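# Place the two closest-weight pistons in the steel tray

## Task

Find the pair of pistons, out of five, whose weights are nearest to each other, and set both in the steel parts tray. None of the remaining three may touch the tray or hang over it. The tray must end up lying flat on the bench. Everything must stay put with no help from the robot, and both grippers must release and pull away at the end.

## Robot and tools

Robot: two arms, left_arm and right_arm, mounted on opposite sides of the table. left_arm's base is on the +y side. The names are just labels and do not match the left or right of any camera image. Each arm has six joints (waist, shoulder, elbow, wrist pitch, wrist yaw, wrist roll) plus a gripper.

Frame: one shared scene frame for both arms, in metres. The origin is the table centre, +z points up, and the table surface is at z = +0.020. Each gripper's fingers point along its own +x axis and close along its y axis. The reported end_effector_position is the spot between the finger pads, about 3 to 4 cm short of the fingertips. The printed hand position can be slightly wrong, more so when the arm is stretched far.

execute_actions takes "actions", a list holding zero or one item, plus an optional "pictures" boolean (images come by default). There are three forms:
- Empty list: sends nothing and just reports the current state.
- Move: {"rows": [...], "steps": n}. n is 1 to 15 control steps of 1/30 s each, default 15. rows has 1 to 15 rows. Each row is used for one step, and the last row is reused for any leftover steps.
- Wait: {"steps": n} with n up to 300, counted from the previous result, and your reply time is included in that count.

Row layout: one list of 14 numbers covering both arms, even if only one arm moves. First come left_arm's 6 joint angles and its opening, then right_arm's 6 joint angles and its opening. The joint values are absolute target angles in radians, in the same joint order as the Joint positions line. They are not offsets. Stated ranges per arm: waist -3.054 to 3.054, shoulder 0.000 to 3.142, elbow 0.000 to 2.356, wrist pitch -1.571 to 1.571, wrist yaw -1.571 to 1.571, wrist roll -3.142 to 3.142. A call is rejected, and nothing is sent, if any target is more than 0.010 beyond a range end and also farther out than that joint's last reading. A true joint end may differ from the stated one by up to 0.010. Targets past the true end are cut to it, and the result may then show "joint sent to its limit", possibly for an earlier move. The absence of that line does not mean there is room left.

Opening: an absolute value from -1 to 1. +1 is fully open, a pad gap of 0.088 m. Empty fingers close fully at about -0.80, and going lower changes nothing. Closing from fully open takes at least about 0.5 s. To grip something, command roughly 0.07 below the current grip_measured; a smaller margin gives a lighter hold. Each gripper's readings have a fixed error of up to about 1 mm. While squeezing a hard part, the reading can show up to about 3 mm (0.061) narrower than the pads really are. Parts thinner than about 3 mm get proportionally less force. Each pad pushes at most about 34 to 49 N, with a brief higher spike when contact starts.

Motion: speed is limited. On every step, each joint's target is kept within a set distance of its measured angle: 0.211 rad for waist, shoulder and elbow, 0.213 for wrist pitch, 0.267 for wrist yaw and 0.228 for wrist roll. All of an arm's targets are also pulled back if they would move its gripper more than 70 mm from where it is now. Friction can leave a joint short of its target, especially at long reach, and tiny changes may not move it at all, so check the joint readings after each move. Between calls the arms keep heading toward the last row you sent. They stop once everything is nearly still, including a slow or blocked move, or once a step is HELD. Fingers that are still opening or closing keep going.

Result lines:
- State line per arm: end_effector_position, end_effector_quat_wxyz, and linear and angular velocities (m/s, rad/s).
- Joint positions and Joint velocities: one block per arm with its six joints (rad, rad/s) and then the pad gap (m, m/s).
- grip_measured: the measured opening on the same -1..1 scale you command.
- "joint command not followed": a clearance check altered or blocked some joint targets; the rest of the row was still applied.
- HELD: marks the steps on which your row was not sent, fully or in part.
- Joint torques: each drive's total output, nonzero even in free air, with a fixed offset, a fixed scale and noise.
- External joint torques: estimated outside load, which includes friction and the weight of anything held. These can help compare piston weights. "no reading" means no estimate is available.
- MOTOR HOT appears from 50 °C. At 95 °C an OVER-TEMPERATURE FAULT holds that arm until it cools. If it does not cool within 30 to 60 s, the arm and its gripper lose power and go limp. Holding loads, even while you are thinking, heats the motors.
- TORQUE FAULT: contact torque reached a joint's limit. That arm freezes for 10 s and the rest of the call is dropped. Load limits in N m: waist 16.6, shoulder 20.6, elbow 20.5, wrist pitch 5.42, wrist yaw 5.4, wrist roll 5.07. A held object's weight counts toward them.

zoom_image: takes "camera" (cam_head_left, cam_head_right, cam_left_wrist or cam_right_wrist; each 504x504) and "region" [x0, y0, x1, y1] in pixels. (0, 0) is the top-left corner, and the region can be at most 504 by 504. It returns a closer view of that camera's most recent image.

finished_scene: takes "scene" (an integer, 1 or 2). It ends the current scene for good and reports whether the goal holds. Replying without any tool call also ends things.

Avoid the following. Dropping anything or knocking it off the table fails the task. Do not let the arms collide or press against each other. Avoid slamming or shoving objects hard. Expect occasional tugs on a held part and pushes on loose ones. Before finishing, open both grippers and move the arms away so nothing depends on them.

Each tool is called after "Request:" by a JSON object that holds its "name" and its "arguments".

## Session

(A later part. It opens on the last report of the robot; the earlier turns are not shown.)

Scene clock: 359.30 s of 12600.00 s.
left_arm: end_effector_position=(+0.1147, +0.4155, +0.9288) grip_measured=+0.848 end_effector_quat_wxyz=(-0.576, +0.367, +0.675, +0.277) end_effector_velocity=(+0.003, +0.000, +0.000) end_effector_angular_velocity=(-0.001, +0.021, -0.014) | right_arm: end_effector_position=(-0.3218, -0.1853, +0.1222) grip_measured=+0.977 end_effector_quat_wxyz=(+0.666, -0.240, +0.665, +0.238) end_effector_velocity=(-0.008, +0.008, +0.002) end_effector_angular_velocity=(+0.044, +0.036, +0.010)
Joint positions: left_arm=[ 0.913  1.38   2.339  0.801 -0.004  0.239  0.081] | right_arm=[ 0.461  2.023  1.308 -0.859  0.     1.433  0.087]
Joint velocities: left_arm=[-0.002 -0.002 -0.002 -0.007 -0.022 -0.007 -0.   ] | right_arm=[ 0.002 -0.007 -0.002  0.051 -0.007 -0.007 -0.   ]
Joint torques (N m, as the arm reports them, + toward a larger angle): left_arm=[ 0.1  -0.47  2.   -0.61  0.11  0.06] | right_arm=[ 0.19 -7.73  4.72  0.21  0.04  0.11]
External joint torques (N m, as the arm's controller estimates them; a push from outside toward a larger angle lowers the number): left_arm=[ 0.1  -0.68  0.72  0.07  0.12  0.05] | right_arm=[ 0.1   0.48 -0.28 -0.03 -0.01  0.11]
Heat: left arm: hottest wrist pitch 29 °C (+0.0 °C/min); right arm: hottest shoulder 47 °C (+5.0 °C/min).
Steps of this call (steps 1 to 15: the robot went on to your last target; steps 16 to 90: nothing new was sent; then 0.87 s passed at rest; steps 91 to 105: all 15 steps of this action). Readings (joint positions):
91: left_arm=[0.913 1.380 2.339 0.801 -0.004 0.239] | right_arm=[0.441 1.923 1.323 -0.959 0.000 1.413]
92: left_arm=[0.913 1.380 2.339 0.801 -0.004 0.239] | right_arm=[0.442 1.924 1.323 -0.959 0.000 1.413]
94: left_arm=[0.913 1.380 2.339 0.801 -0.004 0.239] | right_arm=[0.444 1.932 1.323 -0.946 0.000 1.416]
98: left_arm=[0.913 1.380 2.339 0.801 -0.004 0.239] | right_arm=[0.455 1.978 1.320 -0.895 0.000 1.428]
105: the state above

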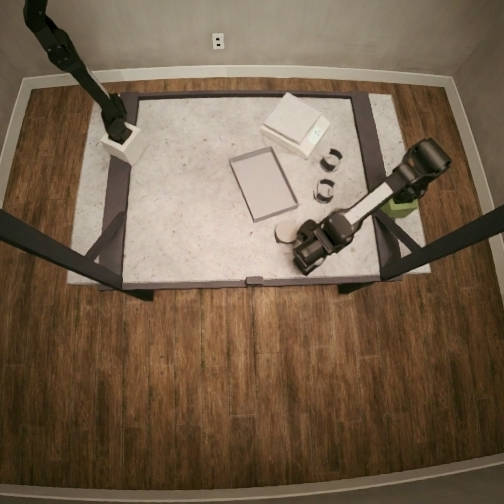

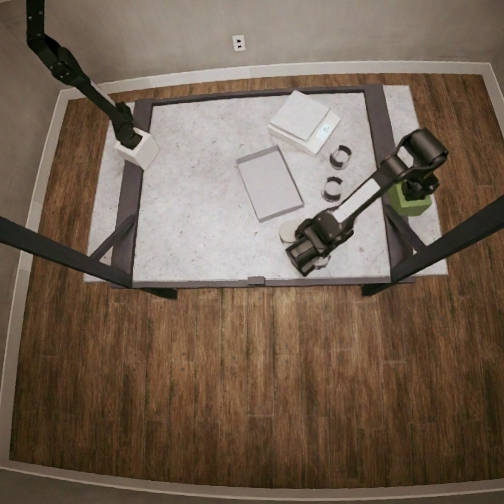

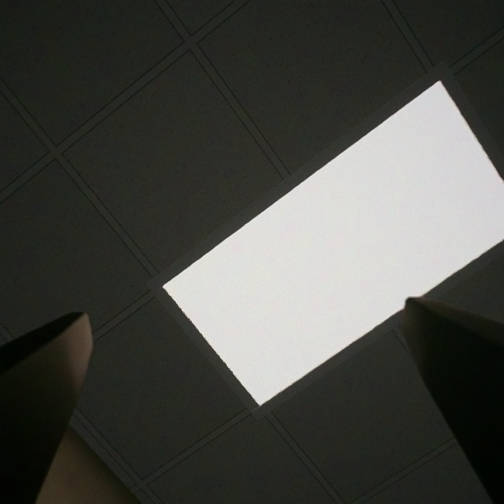

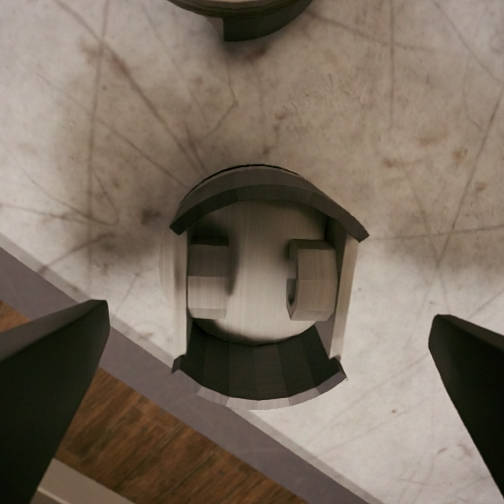

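Request:
{"name": "execute_actions", "arguments": {"actions": [{"rows": [[0.913,1.38,2.34,0.8,0,0.24,0.85,0.459,2.030,1.303,-0.849,0,1.433,1],[0.913,1.38,2.34,0.8,0,0.24,0.85,0.456,2.036,1.298,-0.838,0,1.431,0.97],[0.913,1.38,2.34,0.8,0,0.24,0.85,0.454,2.045,1.291,-0.822,0,1.43,0.94],[0.913,1.38,2.34,0.8,0,0.24,0.85,0.453,2.056,1.283,-0.802,0,1.43,0.90],[0.913,1.38,2.34,0.8,0,0.24,0.85,0.453,2.067,1.274,-0.781,0,1.43,0.86],[0.913,1.38,2.34,0.8,0,0.24,0.85,0.453,2.077,1.266,-0.763,0,1.43,0.82],[0.913,1.38,2.34,0.8,0,0.24,0.85,0.453,2.085,1.260,-0.749,0,1.43,0.77],[0.913,1.38,2.34,0.8,0,0.24,0.85,0.453,2.089,1.257,-0.741,0,1.43,0.72],[0.913,1.38,2.34,0.8,0,0.24,0.85,0.453,2.090,1.256,-0.739,0,1.43,0.66],[0.913,1.38,2.34,0.8,0,0.24,0.85,0.453,2.090,1.256,-0.739,0,1.43,0.60],[0.913,1.38,2.34,0.8,0,0.24,0.85,0.453,2.090,1.256,-0.739,0,1.43,0.54],[0.913,1.38,2.34,0.8,0,0.24,0.85,0.453,2.090,1.256,-0.739,0,1.43,0.48],[0.913,1.38,2.34,0.8,0,0.24,0.85,0.453,2.090,1.256,-0.739,0,1.43,0.42],[0.913,1.38,2.34,0.8,0,0.24,0.85,0.453,2.090,1.256,-0.739,0,1.43,0.37],[0.913,1.38,2.34,0.8,0,0.24,0.85,0.453,2.090,1.256,-0.739,0,1.43,0.33]], "steps": 15}], "pictures": false}}

Request:
{"name": "execute_actions", "arguments": {"actions": [{"rows": [[0.913,1.38,2.34,0.8,0,0.24,0.85,0.453,2.090,1.256,-0.739,0,1.43,0.30],[0.913,1.38,2.34,0.8,0,0.24,0.85,0.453,2.090,1.256,-0.739,0,1.43,0.27],[0.913,1.38,2.34,0.8,0,0.24,0.85,0.453,2.090,1.256,-0.739,0,1.43,0.24],[0.913,1.38,2.34,0.8,0,0.24,0.85,0.453,2.090,1.256,-0.739,0,1.43,0.215],[0.913,1.38,2.34,0.8,0,0.24,0.85,0.453,2.090,1.256,-0.739,0,1.43,0.19]], "steps": 9}]}}

Scene clock: 364.00 s of 12600.00 s.
left_arm: end_effector_position=(+0.1147, +0.4155, +0.9288) grip_measured=+0.848 end_effector_quat_wxyz=(-0.576, +0.367, +0.675, +0.277) end_effector_velocity=(-0.002, +0.002, -0.000) end_effector_angular_velocity=(-0.004, -0.011, -0.008) | right_arm: end_effector_position=(-0.3208, -0.1830, +0.0903) grip_measured=+0.455 end_effector_quat_wxyz=(+0.666, -0.237, +0.666, +0.238) end_effector_velocity=(-0.006, +0.009, +0.000) end_effector_angular_velocity=(+0.040, +0.033, +0.020)
Joint positions: left_arm=[ 0.913  1.38   2.339  0.801 -0.004  0.239  0.081] | right_arm=[ 0.455  2.086  1.26  -0.744  0.     1.433  0.061]
Joint velocities: left_arm=[-0.002 -0.002 -0.002  0.007  0.007 -0.007 -0.   ] | right_arm=[-0.002 -0.002 -0.002  0.051 -0.007 -0.022 -0.073]
Joint torques (N m, as the arm reports them, + toward a larger angle): left_arm=[ 0.11 -0.47  2.   -0.6   0.11  0.05] | right_arm=[-0.2  -7.9   4.35  0.18  0.04 -0.1 ]
External joint torques (N m, as the arm's controller estimates them; a push from outside toward a larger angle lowers the number): left_arm=[ 0.11 -0.58  0.67  0.06  0.1   0.05] | right_arm=[-0.24  0.3  -0.26 -0.06 -0.01 -0.1 ]
Heat: left arm: hottest wrist pitch 29 °C (+0.0 °C/min); right arm: hottest shoulder 46 °C (+5.0 °C/min).
Steps of this call (steps 1 to 15: the robot went on to your last target; steps 16 to 90: nothing new was sent; then 1.20 s passed at rest; steps 91 to 105: all 15 steps of this action). Readings (joint positions):
91: left_arm=[0.913 1.380 2.339 0.801 -0.004 0.239] | right_arm=[0.461 2.023 1.308 -0.855 0.000 1.433]
92: left_arm=[0.913 1.380 2.339 0.801 -0.004 0.239] | right_arm=[0.461 2.023 1.307 -0.852 0.000 1.433]
94: left_arm=[0.913 1.380 2.339 0.801 -0.004 0.239] | right_arm=[0.460 2.029 1.303 -0.832 0.000 1.433]
98: left_arm=[0.913 1.380 2.339 0.801 -0.004 0.239] | right_arm=[0.456 2.062 1.279 -0.774 0.000 1.433]
105: the state above

Scene clock: 364.30 s of 12600.00 s.
left_arm: end_effector_position=(+0.1147, +0.4155, +0.9288) grip_measured=+0.848 end_effector_quat_wxyz=(-0.576, +0.367, +0.675, +0.277) end_effector_velocity=(+0.000, -0.005, +0.000) end_effector_angular_velocity=(+0.014, -0.003, -0.013) | right_arm: end_effector_position=(-0.3211, -0.1826, +0.0903) grip_measured=+0.264 end_effector_quat_wxyz=(+0.666, -0.237, +0.666, +0.239) end_effector_velocity=(+0.001, -0.002, +0.000) end_effector_angular_velocity=(-0.010, +0.002, -0.010)
Joint positions: left_arm=[ 0.913  1.38   2.339  0.801 -0.004  0.239  0.081] | right_arm=[ 0.455  2.086  1.26  -0.742  0.     1.432  0.052]
Joint velocities: left_arm=[-0.007  0.002 -0.002 -0.007  0.007 -0.007 -0.   ] | right_arm=[-0.002 -0.002 -0.002 -0.007 -0.007  0.007 -0.   ]
Joint torques (N m, as the arm reports them, + toward a larger angle): left_arm=[ 0.1  -0.48  2.   -0.61  0.11  0.05] | right_arm=[-0.17 -7.9   4.28  0.24  0.05 -0.09]
External joint torques (N m, as the arm's controller estimates them; a push from outside toward a larger angle lowers the number): left_arm=[ 0.1  -0.91  0.85  0.11  0.11  0.05] | right_arm=[-0.19  0.29 -0.37 -0.05  0.   -0.09]
Heat: left arm: hottest wrist pitch 29 °C (+0.0 °C/min); right arm: hottest shoulder 46 °C (+5.0 °C/min).
Steps of this call (steps 1 to 9: all 9 steps of this action). Readings (joint positions):
1: left_arm=[0.913 1.380 2.339 0.801 -0.004 0.239] | right_arm=[0.455 2.086 1.260 -0.743 0.000 1.433]
2: left_arm=[0.913 1.380 2.339 0.801 -0.004 0.239] | right_arm=[0.455 2.086 1.260 -0.743 0.000 1.433]
4: left_arm=[0.913 1.380 2.339 0.801 -0.004 0.239] | right_arm=[0.455 2.086 1.260 -0.742 0.000 1.432]
8: left_arm=[0.913 1.380 2.339 0.801 -0.004 0.239] | right_arm=[0.455 2.086 1.260 -0.742 0.000 1.432]
9: the state above

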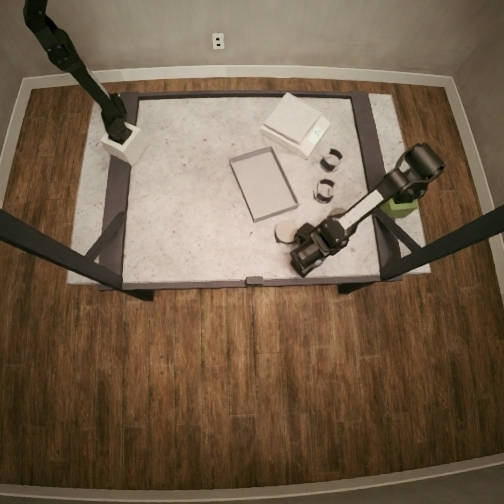

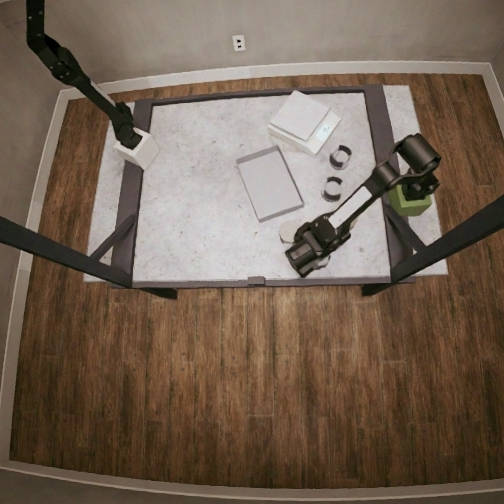

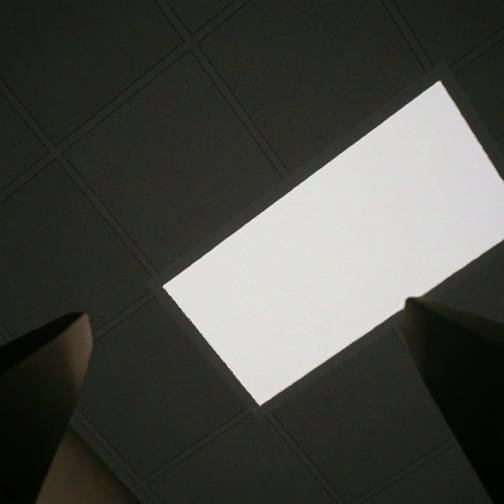

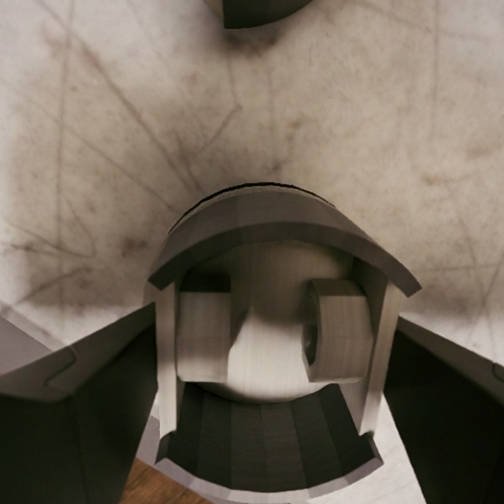

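Request:
{"name": "execute_actions", "arguments": {"actions": [{"rows": [[0.913,1.38,2.34,0.8,0,0.24,0.85,0.453,2.0852,1.2613,-0.7467,0,1.43,0.19],[0.913,1.38,2.34,0.8,0,0.24,0.85,0.453,2.0776,1.2705,-0.7626,0,1.43,0.19],[0.913,1.38,2.34,0.8,0,0.24,0.85,0.453,2.0661,1.2844,-0.7865,0,1.43,0.19],[0.913,1.38,2.34,0.8,0,0.24,0.85,0.453,2.0517,1.3018,-0.8165,0,1.43,0.19],[0.913,1.38,2.34,0.8,0,0.24,0.85,0.453,2.0353,1.3216,-0.8505,0,1.43,0.19],[0.913,1.38,2.34,0.8,0,0.24,0.85,0.453,2.018,1.3425,-0.8865,0,1.43,0.19],[0.913,1.38,2.34,0.8,0,0.24,0.85,0.453,2.0007,1.3634,-0.9225,0,1.43,0.19],[0.913,1.38,2.34,0.8,0,0.24,0.85,0.453,1.9843,1.3832,-0.9565,0,1.43,0.19],[0.913,1.38,2.34,0.8,0,0.24,0.85,0.4505,1.9705,1.4017,-0.9869,0,1.43,0.19],[0.913,1.38,2.34,0.8,0,0.24,0.85,0.443,1.961,1.4188,-1.0122,0,1.432,0.19],[0.913,1.38,2.34,0.8,0,0.24,0.85,0.4305,1.9565,1.4334,-1.0303,0,1.434,0.19],[0.913,1.38,2.34,0.8,0,0.24,0.85,0.4129,1.9582,1.4443,-1.0391,0,1.436,0.19],[0.913,1.38,2.34,0.8,0,0.24,0.85,0.3903,1.964,1.4541,-1.0431,0,1.44,0.19],[0.913,1.38,2.34,0.8,0,0.24,0.85,0.3628,1.971,1.466,-1.0479,0,1.445,0.19],[0.913,1.38,2.34,0.8,0,0.24,0.85,0.3303,1.9793,1.48,-1.0537,0,1.45,0.19]], "steps": 15}], "pictures": false}}

Request:
{"name": "execute_actions", "arguments": {"actions": [{"rows": [[0.913,1.38,2.34,0.8,0,0.24,0.85,0.2926,1.9889,1.4963,-1.0603,0,1.456,0.19],[0.913,1.38,2.34,0.8,0,0.24,0.85,0.25,1.9997,1.5147,-1.0678,0,1.463,0.19],[0.913,1.38,2.34,0.8,0,0.24,0.85,0.2024,2.0118,1.5353,-1.0762,0,1.47,0.19],[0.913,1.38,2.34,0.8,0,0.24,0.85,0.1523,2.0246,1.5569,-1.0851,0,1.478,0.19],[0.913,1.38,2.34,0.8,0,0.24,0.85,0.1022,2.0374,1.5786,-1.0939,0,1.487,0.19],[0.913,1.38,2.34,0.8,0,0.24,0.85,0.0521,2.0502,1.6002,-1.1028,0,1.495,0.19],[0.913,1.38,2.34,0.8,0,0.24,0.85,0.0019,2.0629,1.6219,-1.1116,0,1.503,0.19],[0.913,1.38,2.34,0.8,0,0.24,0.85,-0.0481,2.0757,1.6435,-1.1205,0,1.511,0.19],[0.913,1.38,2.34,0.8,0,0.24,0.85,-0.0983,2.0885,1.6652,-1.1293,0,1.519,0.19],[0.913,1.38,2.34,0.8,0,0.24,0.85,-0.1483,2.1012,1.6868,-1.1381,0,1.527,0.19],[0.913,1.38,2.34,0.8,0,0.24,0.85,-0.1985,2.114,1.7085,-1.147,0,1.535,0.19],[0.913,1.38,2.34,0.8,0,0.24,0.85,-0.2487,2.1268,1.7302,-1.1559,0,1.543,0.19],[0.913,1.38,2.34,0.8,0,0.24,0.85,-0.2987,2.1395,1.7518,-1.1647,0,1.551,0.19],[0.913,1.38,2.34,0.8,0,0.24,0.85,-0.3489,2.1523,1.7735,-1.1735,0,1.559,0.19],[0.913,1.38,2.34,0.8,0,0.24,0.85,-0.3989,2.1651,1.7951,-1.1824,0,1.567,0.19]], "steps": 15}], "pictures": false}}

Request:
{"name": "execute_actions", "arguments": {"actions": [{"rows": [[0.913,1.38,2.34,0.8,0,0.24,0.85,-0.4491,2.1778,1.8168,-1.1912,0,1.575,0.19],[0.913,1.38,2.34,0.8,0,0.24,0.85,-0.4992,2.1906,1.8384,-1.2001,0,1.583,0.19],[0.913,1.38,2.34,0.8,0,0.24,0.85,-0.5493,2.2034,1.8601,-1.2089,0,1.592,0.19],[0.913,1.38,2.34,0.8,0,0.24,0.85,-0.5994,2.2162,1.8817,-1.2178,0,1.60,0.19],[0.913,1.38,2.34,0.8,0,0.24,0.85,-0.647,2.2283,1.9023,-1.2262,0,1.607,0.19],[0.913,1.38,2.34,0.8,0,0.24,0.85,-0.6896,2.2391,1.9207,-1.2337,0,1.614,0.19],[0.913,1.38,2.34,0.8,0,0.24,0.85,-0.7273,2.2487,1.937,-1.2403,0,1.62,0.19],[0.913,1.38,2.34,0.8,0,0.24,0.85,-0.7598,2.257,1.951,-1.2461,0,1.625,0.19],[0.913,1.38,2.34,0.8,0,0.24,0.85,-0.7873,2.264,1.9629,-1.2509,0,1.63,0.19],[0.913,1.38,2.34,0.8,0,0.24,0.85,-0.8099,2.2698,1.9727,-1.2549,0,1.634,0.19],[0.913,1.38,2.34,0.8,0,0.24,0.85,-0.8275,2.2743,1.9803,-1.258,0,1.636,0.19],[0.913,1.38,2.34,0.8,0,0.24,0.85,-0.84,2.2774,1.9857,-1.2602,0,1.638,0.19],[0.913,1.38,2.34,0.8,0,0.24,0.85,-0.8475,2.2794,1.9889,-1.2616,0,1.64,0.19],[0.913,1.38,2.34,0.8,0,0.24,0.85,-0.85,2.28,1.99,-1.262,0,1.643,0.19]], "steps": 15}], "pictures": false}}

Request:
{"name": "execute_actions", "arguments": {"actions": [{"rows": [[0.913,1.38,2.34,0.8,0,0.24,0.85,-0.85,2.2805,1.978,-1.258,0,1.643,0.19],[0.913,1.38,2.34,0.8,0,0.24,0.85,-0.85,2.2817,1.969,-1.251,0,1.643,0.19],[0.913,1.38,2.34,0.8,0,0.24,0.85,-0.85,2.2837,1.961,-1.242,0,1.643,0.19],[0.913,1.38,2.34,0.8,0,0.24,0.85,-0.85,2.2861,1.952,-1.231,0,1.643,0.19],[0.913,1.38,2.34,0.8,0,0.24,0.85,-0.85,2.2889,1.941,-1.218,0,1.643,0.19],[0.913,1.38,2.34,0.8,0,0.24,0.85,-0.85,2.2918,1.93,-1.2055,0,1.643,0.19],[0.913,1.38,2.34,0.8,0,0.24,0.85,-0.85,2.2947,1.919,-1.1925,0,1.643,0.19],[0.913,1.38,2.34,0.8,0,0.24,0.85,-0.85,2.2975,1.908,-1.18,0,1.643,0.19],[0.913,1.38,2.34,0.8,0,0.24,0.85,-0.85,2.2999,1.899,-1.169,0,1.643,0.19],[0.913,1.38,2.34,0.8,0,0.24,0.85,-0.85,2.3019,1.892,-1.161,0,1.643,0.19],[0.913,1.38,2.34,0.8,0,0.24,0.85,-0.85,2.3031,1.887,-1.155,0,1.643,0.19],[0.913,1.38,2.34,0.8,0,0.24,0.85,-0.85,2.3036,1.885,-1.153,0,1.643,0.19]], "steps": 15}]}}

Scene clock: 382.20 s of 12600.00 s.
left_arm: end_effector_position=(+0.1147, +0.4155, +0.9288) grip_measured=+0.848 end_effector_quat_wxyz=(-0.576, +0.367, +0.675, +0.277) end_effector_velocity=(-0.001, +0.005, +0.000) end_effector_angular_velocity=(-0.005, +0.007, +0.008) | right_arm: end_effector_position=(-0.3089, -0.1657, +0.1716) grip_measured=+0.264 end_effector_quat_wxyz=(+0.671, -0.212, +0.674, +0.225) end_effector_velocity=(+0.180, +0.168, +0.104) end_effector_angular_velocity=(+0.131, +0.081, -0.742)
Joint positions: left_arm=[ 0.913  1.38   2.339  0.801 -0.004  0.239  0.081] | right_arm=[ 0.403  1.973  1.446 -1.024  0.     1.438  0.052]
Joint velocities: left_arm=[ 0.002 -0.007  0.002 -0.007 -0.007  0.007 -0.   ] | right_arm=[-0.647 -0.007  0.418 -0.271 -0.007  0.095 -0.   ]
Joint torques (N m, as the arm reports them, + toward a larger angle): left_arm=[ 0.09 -0.47  2.   -0.61  0.11  0.05] | right_arm=[-1.62 -7.86  5.72 -0.3   0.04  0.11]
External joint torques (N m, as the arm's controller estimates them; a push from outside toward a larger angle lowers the number): left_arm=[ 0.09 -0.55  0.66  0.06  0.11  0.05] | right_arm=[-0.23 -1.05  1.15 -0.5  -0.13  0.1 ]
Heat: left arm: hottest wrist pitch 29 °C (+0.0 °C/min); right arm: hottest shoulder 45 °C (+4.0 °C/min).
Steps of this call (steps 1 to 15: the robot went on to your last target; steps 16 to 90: nothing new was sent; then 14.40 s passed at rest; steps 91 to 105: all 15 steps of this action). Readings (joint positions):
91: left_arm=[0.913 1.380 2.339 0.801 -0.004 0.239] | right_arm=[0.455 2.086 1.260 -0.742 0.000 1.432]
92: left_arm=[0.913 1.380 2.339 0.801 -0.004 0.239] | right_arm=[0.455 2.086 1.260 -0.743 0.000 1.432]
94: left_arm=[0.913 1.380 2.339 0.801 -0.004 0.239] | right_arm=[0.455 2.085 1.269 -0.769 0.000 1.432]
98: left_arm=[0.913 1.380 2.339 0.801 -0.004 0.239] | right_arm=[0.455 2.053 1.316 -0.882 0.000 1.432]
105: the state above

Scene clock: 382.70 s of 12600.00 s.
left_arm: end_effector_position=(+0.1147, +0.4155, +0.9288) grip_measured=+0.848 end_effector_quat_wxyz=(-0.576, +0.367, +0.675, +0.277) end_effector_velocity=(+0.001, +0.002, +0.000) end_effector_angular_velocity=(-0.001, +0.009, +0.003) | right_arm: end_effector_position=(-0.0618, -0.0844, +0.1831) grip_measured=+0.264 end_effector_quat_wxyz=(+0.706, +0.058, +0.705, -0.046) end_effector_velocity=(+0.597, -0.014, +0.013) end_effector_angular_velocity=(-0.001, +0.011, -1.631)
Joint positions: left_arm=[ 0.913  1.38   2.339  0.801 -0.004  0.239  0.081] | right_arm=[-0.266  2.131  1.729 -1.153 -0.001  1.544  0.052]
Joint velocities: left_arm=[-0.002 -0.002  0.002 -0.007 -0.007  0.007 -0.   ] | right_arm=[-1.433  0.359  0.613 -0.256 -0.007  0.198  0.   ]
Joint torques (N m, as the arm reports them, + toward a larger angle): left_arm=[ 0.1  -0.46  2.   -0.61  0.11  0.05] | right_arm=[-0.32 -9.42  7.13 -0.36  0.07  0.1 ]
External joint torques (N m, as the arm's controller estimates them; a push from outside toward a larger angle lowers the number): left_arm=[ 0.1  -0.61  0.69  0.07  0.11  0.05] | right_arm=[-0.18  0.09  1.96 -0.5   0.01  0.1 ]
Heat: left arm: hottest wrist pitch 29 °C (+0.0 °C/min); right arm: hottest shoulder 45 °C (+3.0 °C/min).
Steps of this call (steps 1 to 15: all 15 steps of this action). Readings (joint positions):
1: left_arm=[0.913 1.380 2.339 0.801 -0.004 0.239] | right_arm=[0.379 1.974 1.459 -1.033 -0.000 1.442]
2: left_arm=[0.913 1.380 2.339 0.801 -0.004 0.239] | right_arm=[0.348 1.979 1.471 -1.043 -0.000 1.447]
4: left_arm=[0.913 1.380 2.339 0.801 -0.004 0.239] | right_arm=[0.273 1.996 1.501 -1.062 -0.001 1.460]
8: left_arm=[0.913 1.380 2.339 0.801 -0.004 0.239] | right_arm=[0.080 2.045 1.582 -1.093 -0.001 1.489]
15: the state above

Scene clock: 383.20 s of 12600.00 s.
left_arm: end_effector_position=(+0.1147, +0.4155, +0.9288) grip_measured=+0.848 end_effector_quat_wxyz=(-0.576, +0.367, +0.675, +0.277) end_effector_velocity=(-0.002, +0.002, -0.000) end_effector_angular_velocity=(-0.004, -0.011, -0.008) | right_arm: end_effector_position=(+0.1749, -0.1705, +0.1852) grip_measured=+0.264 end_effector_quat_wxyz=(+0.649, +0.288, +0.645, -0.282) end_effector_velocity=(+0.094, -0.078, +0.000) end_effector_angular_velocity=(-0.003, +0.014, -0.342)
Joint positions: left_arm=[ 0.913  1.38   2.339  0.801 -0.004  0.239  0.081] | right_arm=[-0.857  2.272  1.967 -1.254  0.003  1.635  0.052]
Joint velocities: left_arm=[-0.002 -0.002 -0.002  0.007  0.007 -0.007 -0.   ] | right_arm=[-0.276  0.056  0.095 -0.051 -0.007  0.066 -0.   ]
Joint torques (N m, as the arm reports them, + toward a larger angle): left_arm=[ 0.1  -0.47  2.   -0.6   0.11  0.05] | right_arm=[  2.38 -10.19   7.62  -0.24  -0.02   0.12]
External joint torques (N m, as the arm's controller estimates them; a push from outside toward a larger angle lowers the number): left_arm=[ 0.1  -0.63  0.7   0.06  0.11  0.05] | right_arm=[-0.24 -0.1   2.14 -0.5   0.11  0.12]
Heat: left arm: hottest wrist pitch 29 °C (+0.0 °C/min); right arm: hottest shoulder 45 °C (+3.0 °C/min).
Steps of this call (steps 1 to 15: all 15 steps of this action). Readings (joint positions):
1: left_arm=[0.913 1.380 2.339 0.801 -0.004 0.239] | right_arm=[-0.315 2.143 1.749 -1.162 -0.001 1.551]
2: left_arm=[0.913 1.380 2.339 0.801 -0.004 0.239] | right_arm=[-0.362 2.155 1.769 -1.170 -0.001 1.559]
4: left_arm=[0.913 1.380 2.339 0.801 -0.004 0.239] | right_arm=[-0.456 2.179 1.809 -1.186 -0.001 1.574]
8: left_arm=[0.913 1.380 2.339 0.801 -0.004 0.239] | right_arm=[-0.641 2.226 1.888 -1.219 -0.001 1.603]
15: the state above

Scene clock: 383.70 s of 12600.00 s.
left_arm: end_effector_position=(+0.1147, +0.4155, +0.9288) grip_measured=+0.848 end_effector_quat_wxyz=(-0.576, +0.367, +0.675, +0.277) end_effector_velocity=(-0.001, +0.005, -0.001) end_effector_angular_velocity=(-0.023, -0.003, -0.011) | right_arm: end_effector_position=(+0.1734, -0.1670, +0.1565) grip_measured=+0.264 end_effector_quat_wxyz=(+0.649, +0.287, +0.646, -0.283) end_effector_velocity=(+0.009, -0.003, -0.003) end_effector_angular_velocity=(+0.021, -0.010, -0.015)
Joint positions: left_arm=[ 0.913  1.38   2.339  0.801 -0.004  0.239  0.081] | right_arm=[-0.85   2.299  1.897 -1.162  0.002  1.642  0.052]
Joint velocities: left_arm=[-0.002 -0.002 -0.002  0.022 -0.007 -0.007 -0.   ] | right_arm=[-0.022 -0.002 -0.017  0.037 -0.007 -0.007 -0.   ]
Joint torques (N m, as the arm reports them, + toward a larger angle): left_arm=[ 0.1  -0.48  2.   -0.6   0.11  0.05] | right_arm=[  0.13 -10.05   4.44   0.32   0.     0.07]
External joint torques (N m, as the arm's controller estimates them; a push from outside toward a larger angle lowers the number): left_arm=[ 0.1  -0.59  0.67  0.05  0.11  0.05] | right_arm=[ 0.34  0.09 -0.79  0.06 -0.08  0.06]
Heat: left arm: hottest wrist pitch 29 °C (+0.0 °C/min); right arm: hottest shoulder 46 °C (+4.1 °C/min).
Steps of this call (steps 1 to 15: all 15 steps of this action). Readings (joint positions):
1: left_arm=[0.913 1.380 2.339 0.801 -0.004 0.239] | right_arm=[-0.863 2.274 1.967 -1.254 0.003 1.637]
2: left_arm=[0.913 1.380 2.339 0.801 -0.004 0.239] | right_arm=[-0.864 2.274 1.967 -1.254 0.003 1.638]
4: left_arm=[0.913 1.380 2.339 0.801 -0.004 0.239] | right_arm=[-0.859 2.277 1.966 -1.250 0.003 1.639]
8: left_arm=[0.913 1.380 2.339 0.801 -0.004 0.239] | right_arm=[-0.849 2.283 1.938 -1.209 0.003 1.640]
15: the state above

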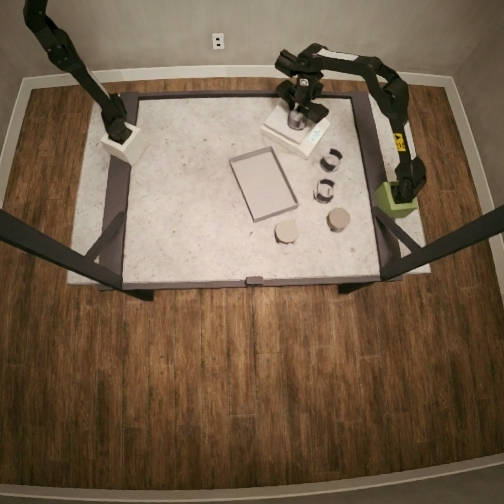

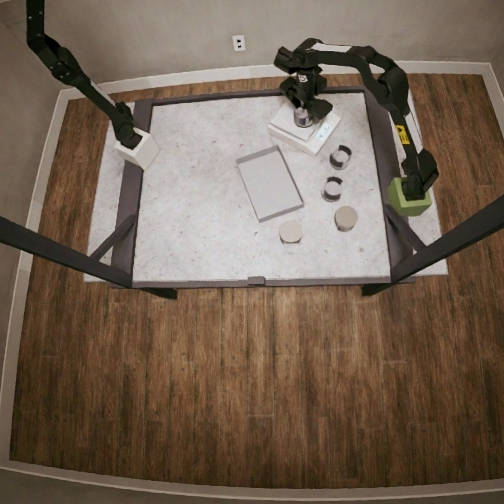

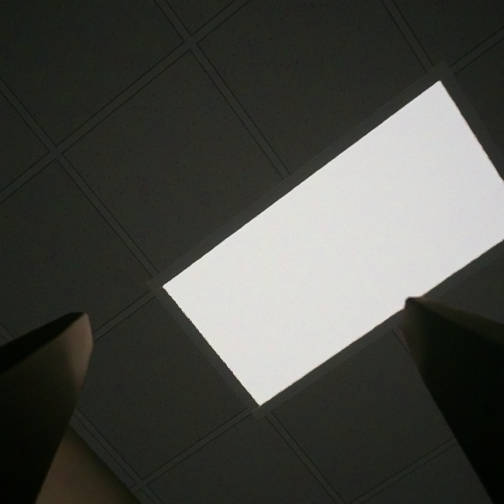

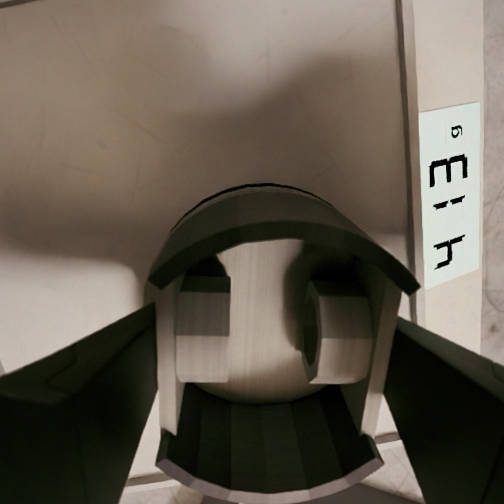

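Request:
{"name": "execute_actions", "arguments": {"actions": [{"rows": [[0.913,1.38,2.34,0.8,0,0.24,0.85,-0.85,2.299,1.898,-1.165,0,1.642,0.24],[0.913,1.38,2.34,0.8,0,0.24,0.85,-0.85,2.299,1.898,-1.165,0,1.642,0.29],[0.913,1.38,2.34,0.8,0,0.24,0.85,-0.85,2.299,1.898,-1.165,0,1.642,0.36],[0.913,1.38,2.34,0.8,0,0.24,0.85,-0.85,2.299,1.898,-1.165,0,1.642,0.45],[0.913,1.38,2.34,0.8,0,0.24,0.85,-0.85,2.299,1.898,-1.165,0,1.642,0.55],[0.913,1.38,2.34,0.8,0,0.24,0.85,-0.85,2.299,1.898,-1.165,0,1.642,0.66],[0.913,1.38,2.34,0.8,0,0.24,0.85,-0.85,2.299,1.898,-1.165,0,1.642,0.77],[0.913,1.38,2.34,0.8,0,0.24,0.85,-0.85,2.299,1.898,-1.165,0,1.642,0.86],[0.913,1.38,2.34,0.8,0,0.24,0.85,-0.85,2.299,1.898,-1.165,0,1.642,0.92]], "steps": 15}], "pictures": false}}

Request:
{"name": "execute_actions", "arguments": {"actions": [{"rows": [[0.913,1.38,2.34,0.8,0,0.24,0.85,-0.85,2.299,1.898,-1.165,0,1.642,0.92]], "steps": 10}]}}

Scene clock: 388.13 s of 12600.00 s.
left_arm: end_effector_position=(+0.1147, +0.4155, +0.9288) grip_measured=+0.848 end_effector_quat_wxyz=(-0.576, +0.367, +0.675, +0.277) end_effector_velocity=(+0.002, -0.002, +0.001) end_effector_angular_velocity=(+0.018, +0.014, -0.011) | right_arm: end_effector_position=(+0.1732, -0.1675, +0.1560) grip_measured=+0.896 end_effector_quat_wxyz=(+0.648, +0.286, +0.646, -0.283) end_effector_velocity=(-0.002, +0.001, +0.002) end_effector_angular_velocity=(+0.003, +0.007, +0.024)
Joint positions: left_arm=[ 0.913  1.38   2.339  0.801 -0.004  0.239  0.081] | right_arm=[-0.85   2.299  1.895 -1.162  0.001  1.642  0.083]
Joint velocities: left_arm=[-0.002 -0.007 -0.007 -0.022 -0.007 -0.007  0.   ] | right_arm=[ 0.002 -0.002  0.002 -0.007 -0.007 -0.022  0.012]
Joint torques (N m, as the arm reports them, + toward a larger angle): left_arm=[ 0.1  -0.47  2.   -0.6   0.11  0.06] | right_arm=[  0.02 -10.6    6.17  -0.16   0.01   0.03]
External joint torques (N m, as the arm's controller estimates them; a push from outside toward a larger angle lowers the number): left_arm=[ 0.1  -0.68  0.73  0.09  0.12  0.05] | right_arm=[-0.05 -0.38  0.76 -0.44 -0.04  0.03]
Heat: left arm: hottest wrist pitch 29 °C (+0.0 °C/min); right arm: hottest shoulder 46 °C (+3.0 °C/min).
Steps of this call (steps 1 to 15: the robot went on to your last target; steps 16 to 90: nothing new was sent; then 0.93 s passed at rest; steps 91 to 105: all 15 steps of this action). Readings (joint positions):
91: left_arm=[0.913 1.380 2.339 0.801 -0.004 0.239] | right_arm=[-0.850 2.299 1.895 -1.160 0.001 1.642]
92: left_arm=[0.913 1.380 2.339 0.801 -0.004 0.239] | right_arm=[-0.850 2.299 1.895 -1.160 0.001 1.642]
94: left_arm=[0.913 1.380 2.339 0.801 -0.004 0.239] | right_arm=[-0.850 2.299 1.895 -1.160 0.001 1.642]
98: left_arm=[0.913 1.380 2.339 0.801 -0.004 0.239] | right_arm=[-0.850 2.299 1.895 -1.162 0.001 1.642]
105: the state above

Scene clock: 388.47 s of 12600.00 s.
left_arm: end_effector_position=(+0.1147, +0.4155, +0.9288) grip_measured=+0.848 end_effector_quat_wxyz=(-0.576, +0.367, +0.675, +0.277) end_effector_velocity=(+0.001, -0.001, +0.000) end_effector_angular_velocity=(+0.006, +0.006, -0.030) | right_arm: end_effector_position=(+0.1731, -0.1675, +0.1560) grip_measured=+0.917 end_effector_quat_wxyz=(+0.648, +0.286, +0.646, -0.283) end_effector_velocity=(-0.002, -0.005, +0.000) end_effector_angular_velocity=(-0.011, +0.020, +0.000)
Joint positions: left_arm=[ 0.913  1.38   2.339  0.801 -0.004  0.239  0.081] | right_arm=[-0.85   2.299  1.895 -1.162  0.001  1.642  0.084]
Joint velocities: left_arm=[-0.007 -0.002 -0.002 -0.007 -0.007 -0.022 -0.   ] | right_arm=[-0.007 -0.002 -0.002 -0.022 -0.007 -0.007  0.   ]
Joint torques (N m, as the arm reports them, + toward a larger angle): left_arm=[ 0.1  -0.47  2.   -0.61  0.11  0.05] | right_arm=[  0.02 -10.58   6.08  -0.18   0.01   0.02]
External joint torques (N m, as the arm's controller estimates them; a push from outside toward a larger angle lowers the number): left_arm=[ 0.1  -0.68  0.72  0.08  0.11  0.05] | right_arm=[ 0.16 -0.44  0.75 -0.43 -0.06  0.02]
Heat: left arm: hottest wrist pitch 29 °C (+0.0 °C/min); right arm: hottest shoulder 46 °C (+3.0 °C/min).
Steps of this call (steps 1 to 10: all 10 steps of this action). Readings (joint positions):
1: left_arm=[0.913 1.380 2.339 0.801 -0.004 0.239] | right_arm=[-0.850 2.299 1.895 -1.162 0.001 1.642]
2: left_arm=[0.913 1.380 2.339 0.801 -0.004 0.239] | right_arm=[-0.850 2.299 1.895 -1.162 0.001 1.642]
4: left_arm=[0.913 1.380 2.339 0.801 -0.004 0.239] | right_arm=[-0.850 2.299 1.895 -1.162 0.001 1.642]
8: left_arm=[0.913 1.380 2.339 0.801 -0.004 0.239] | right_arm=[-0.850 2.299 1.895 -1.162 0.001 1.642]
10: the state above

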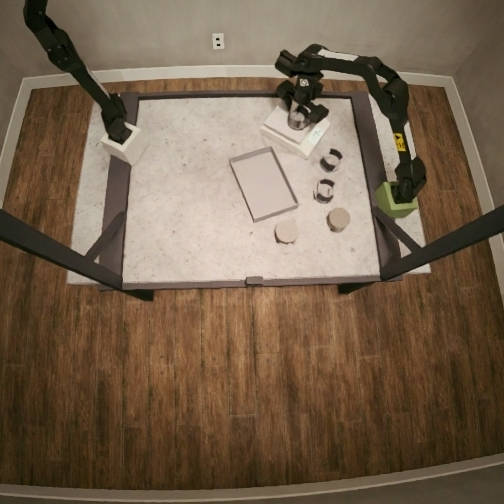

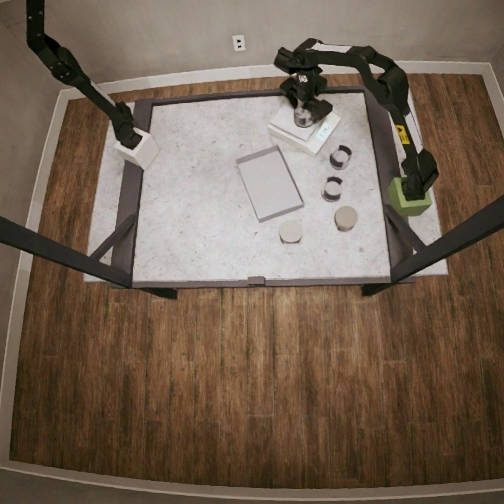

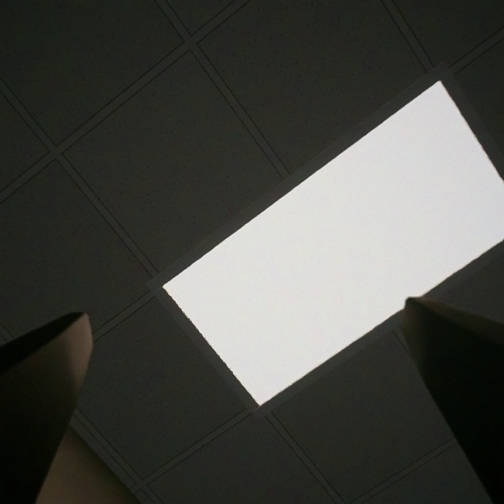

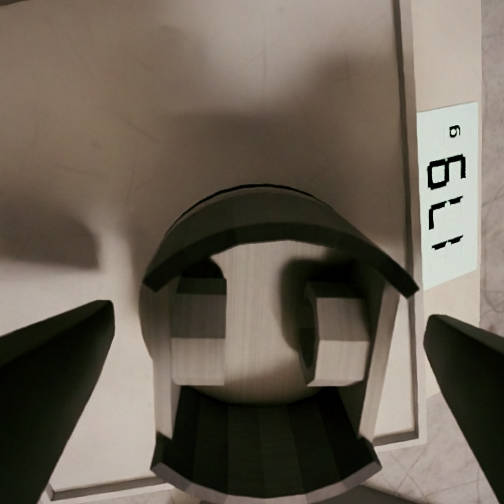

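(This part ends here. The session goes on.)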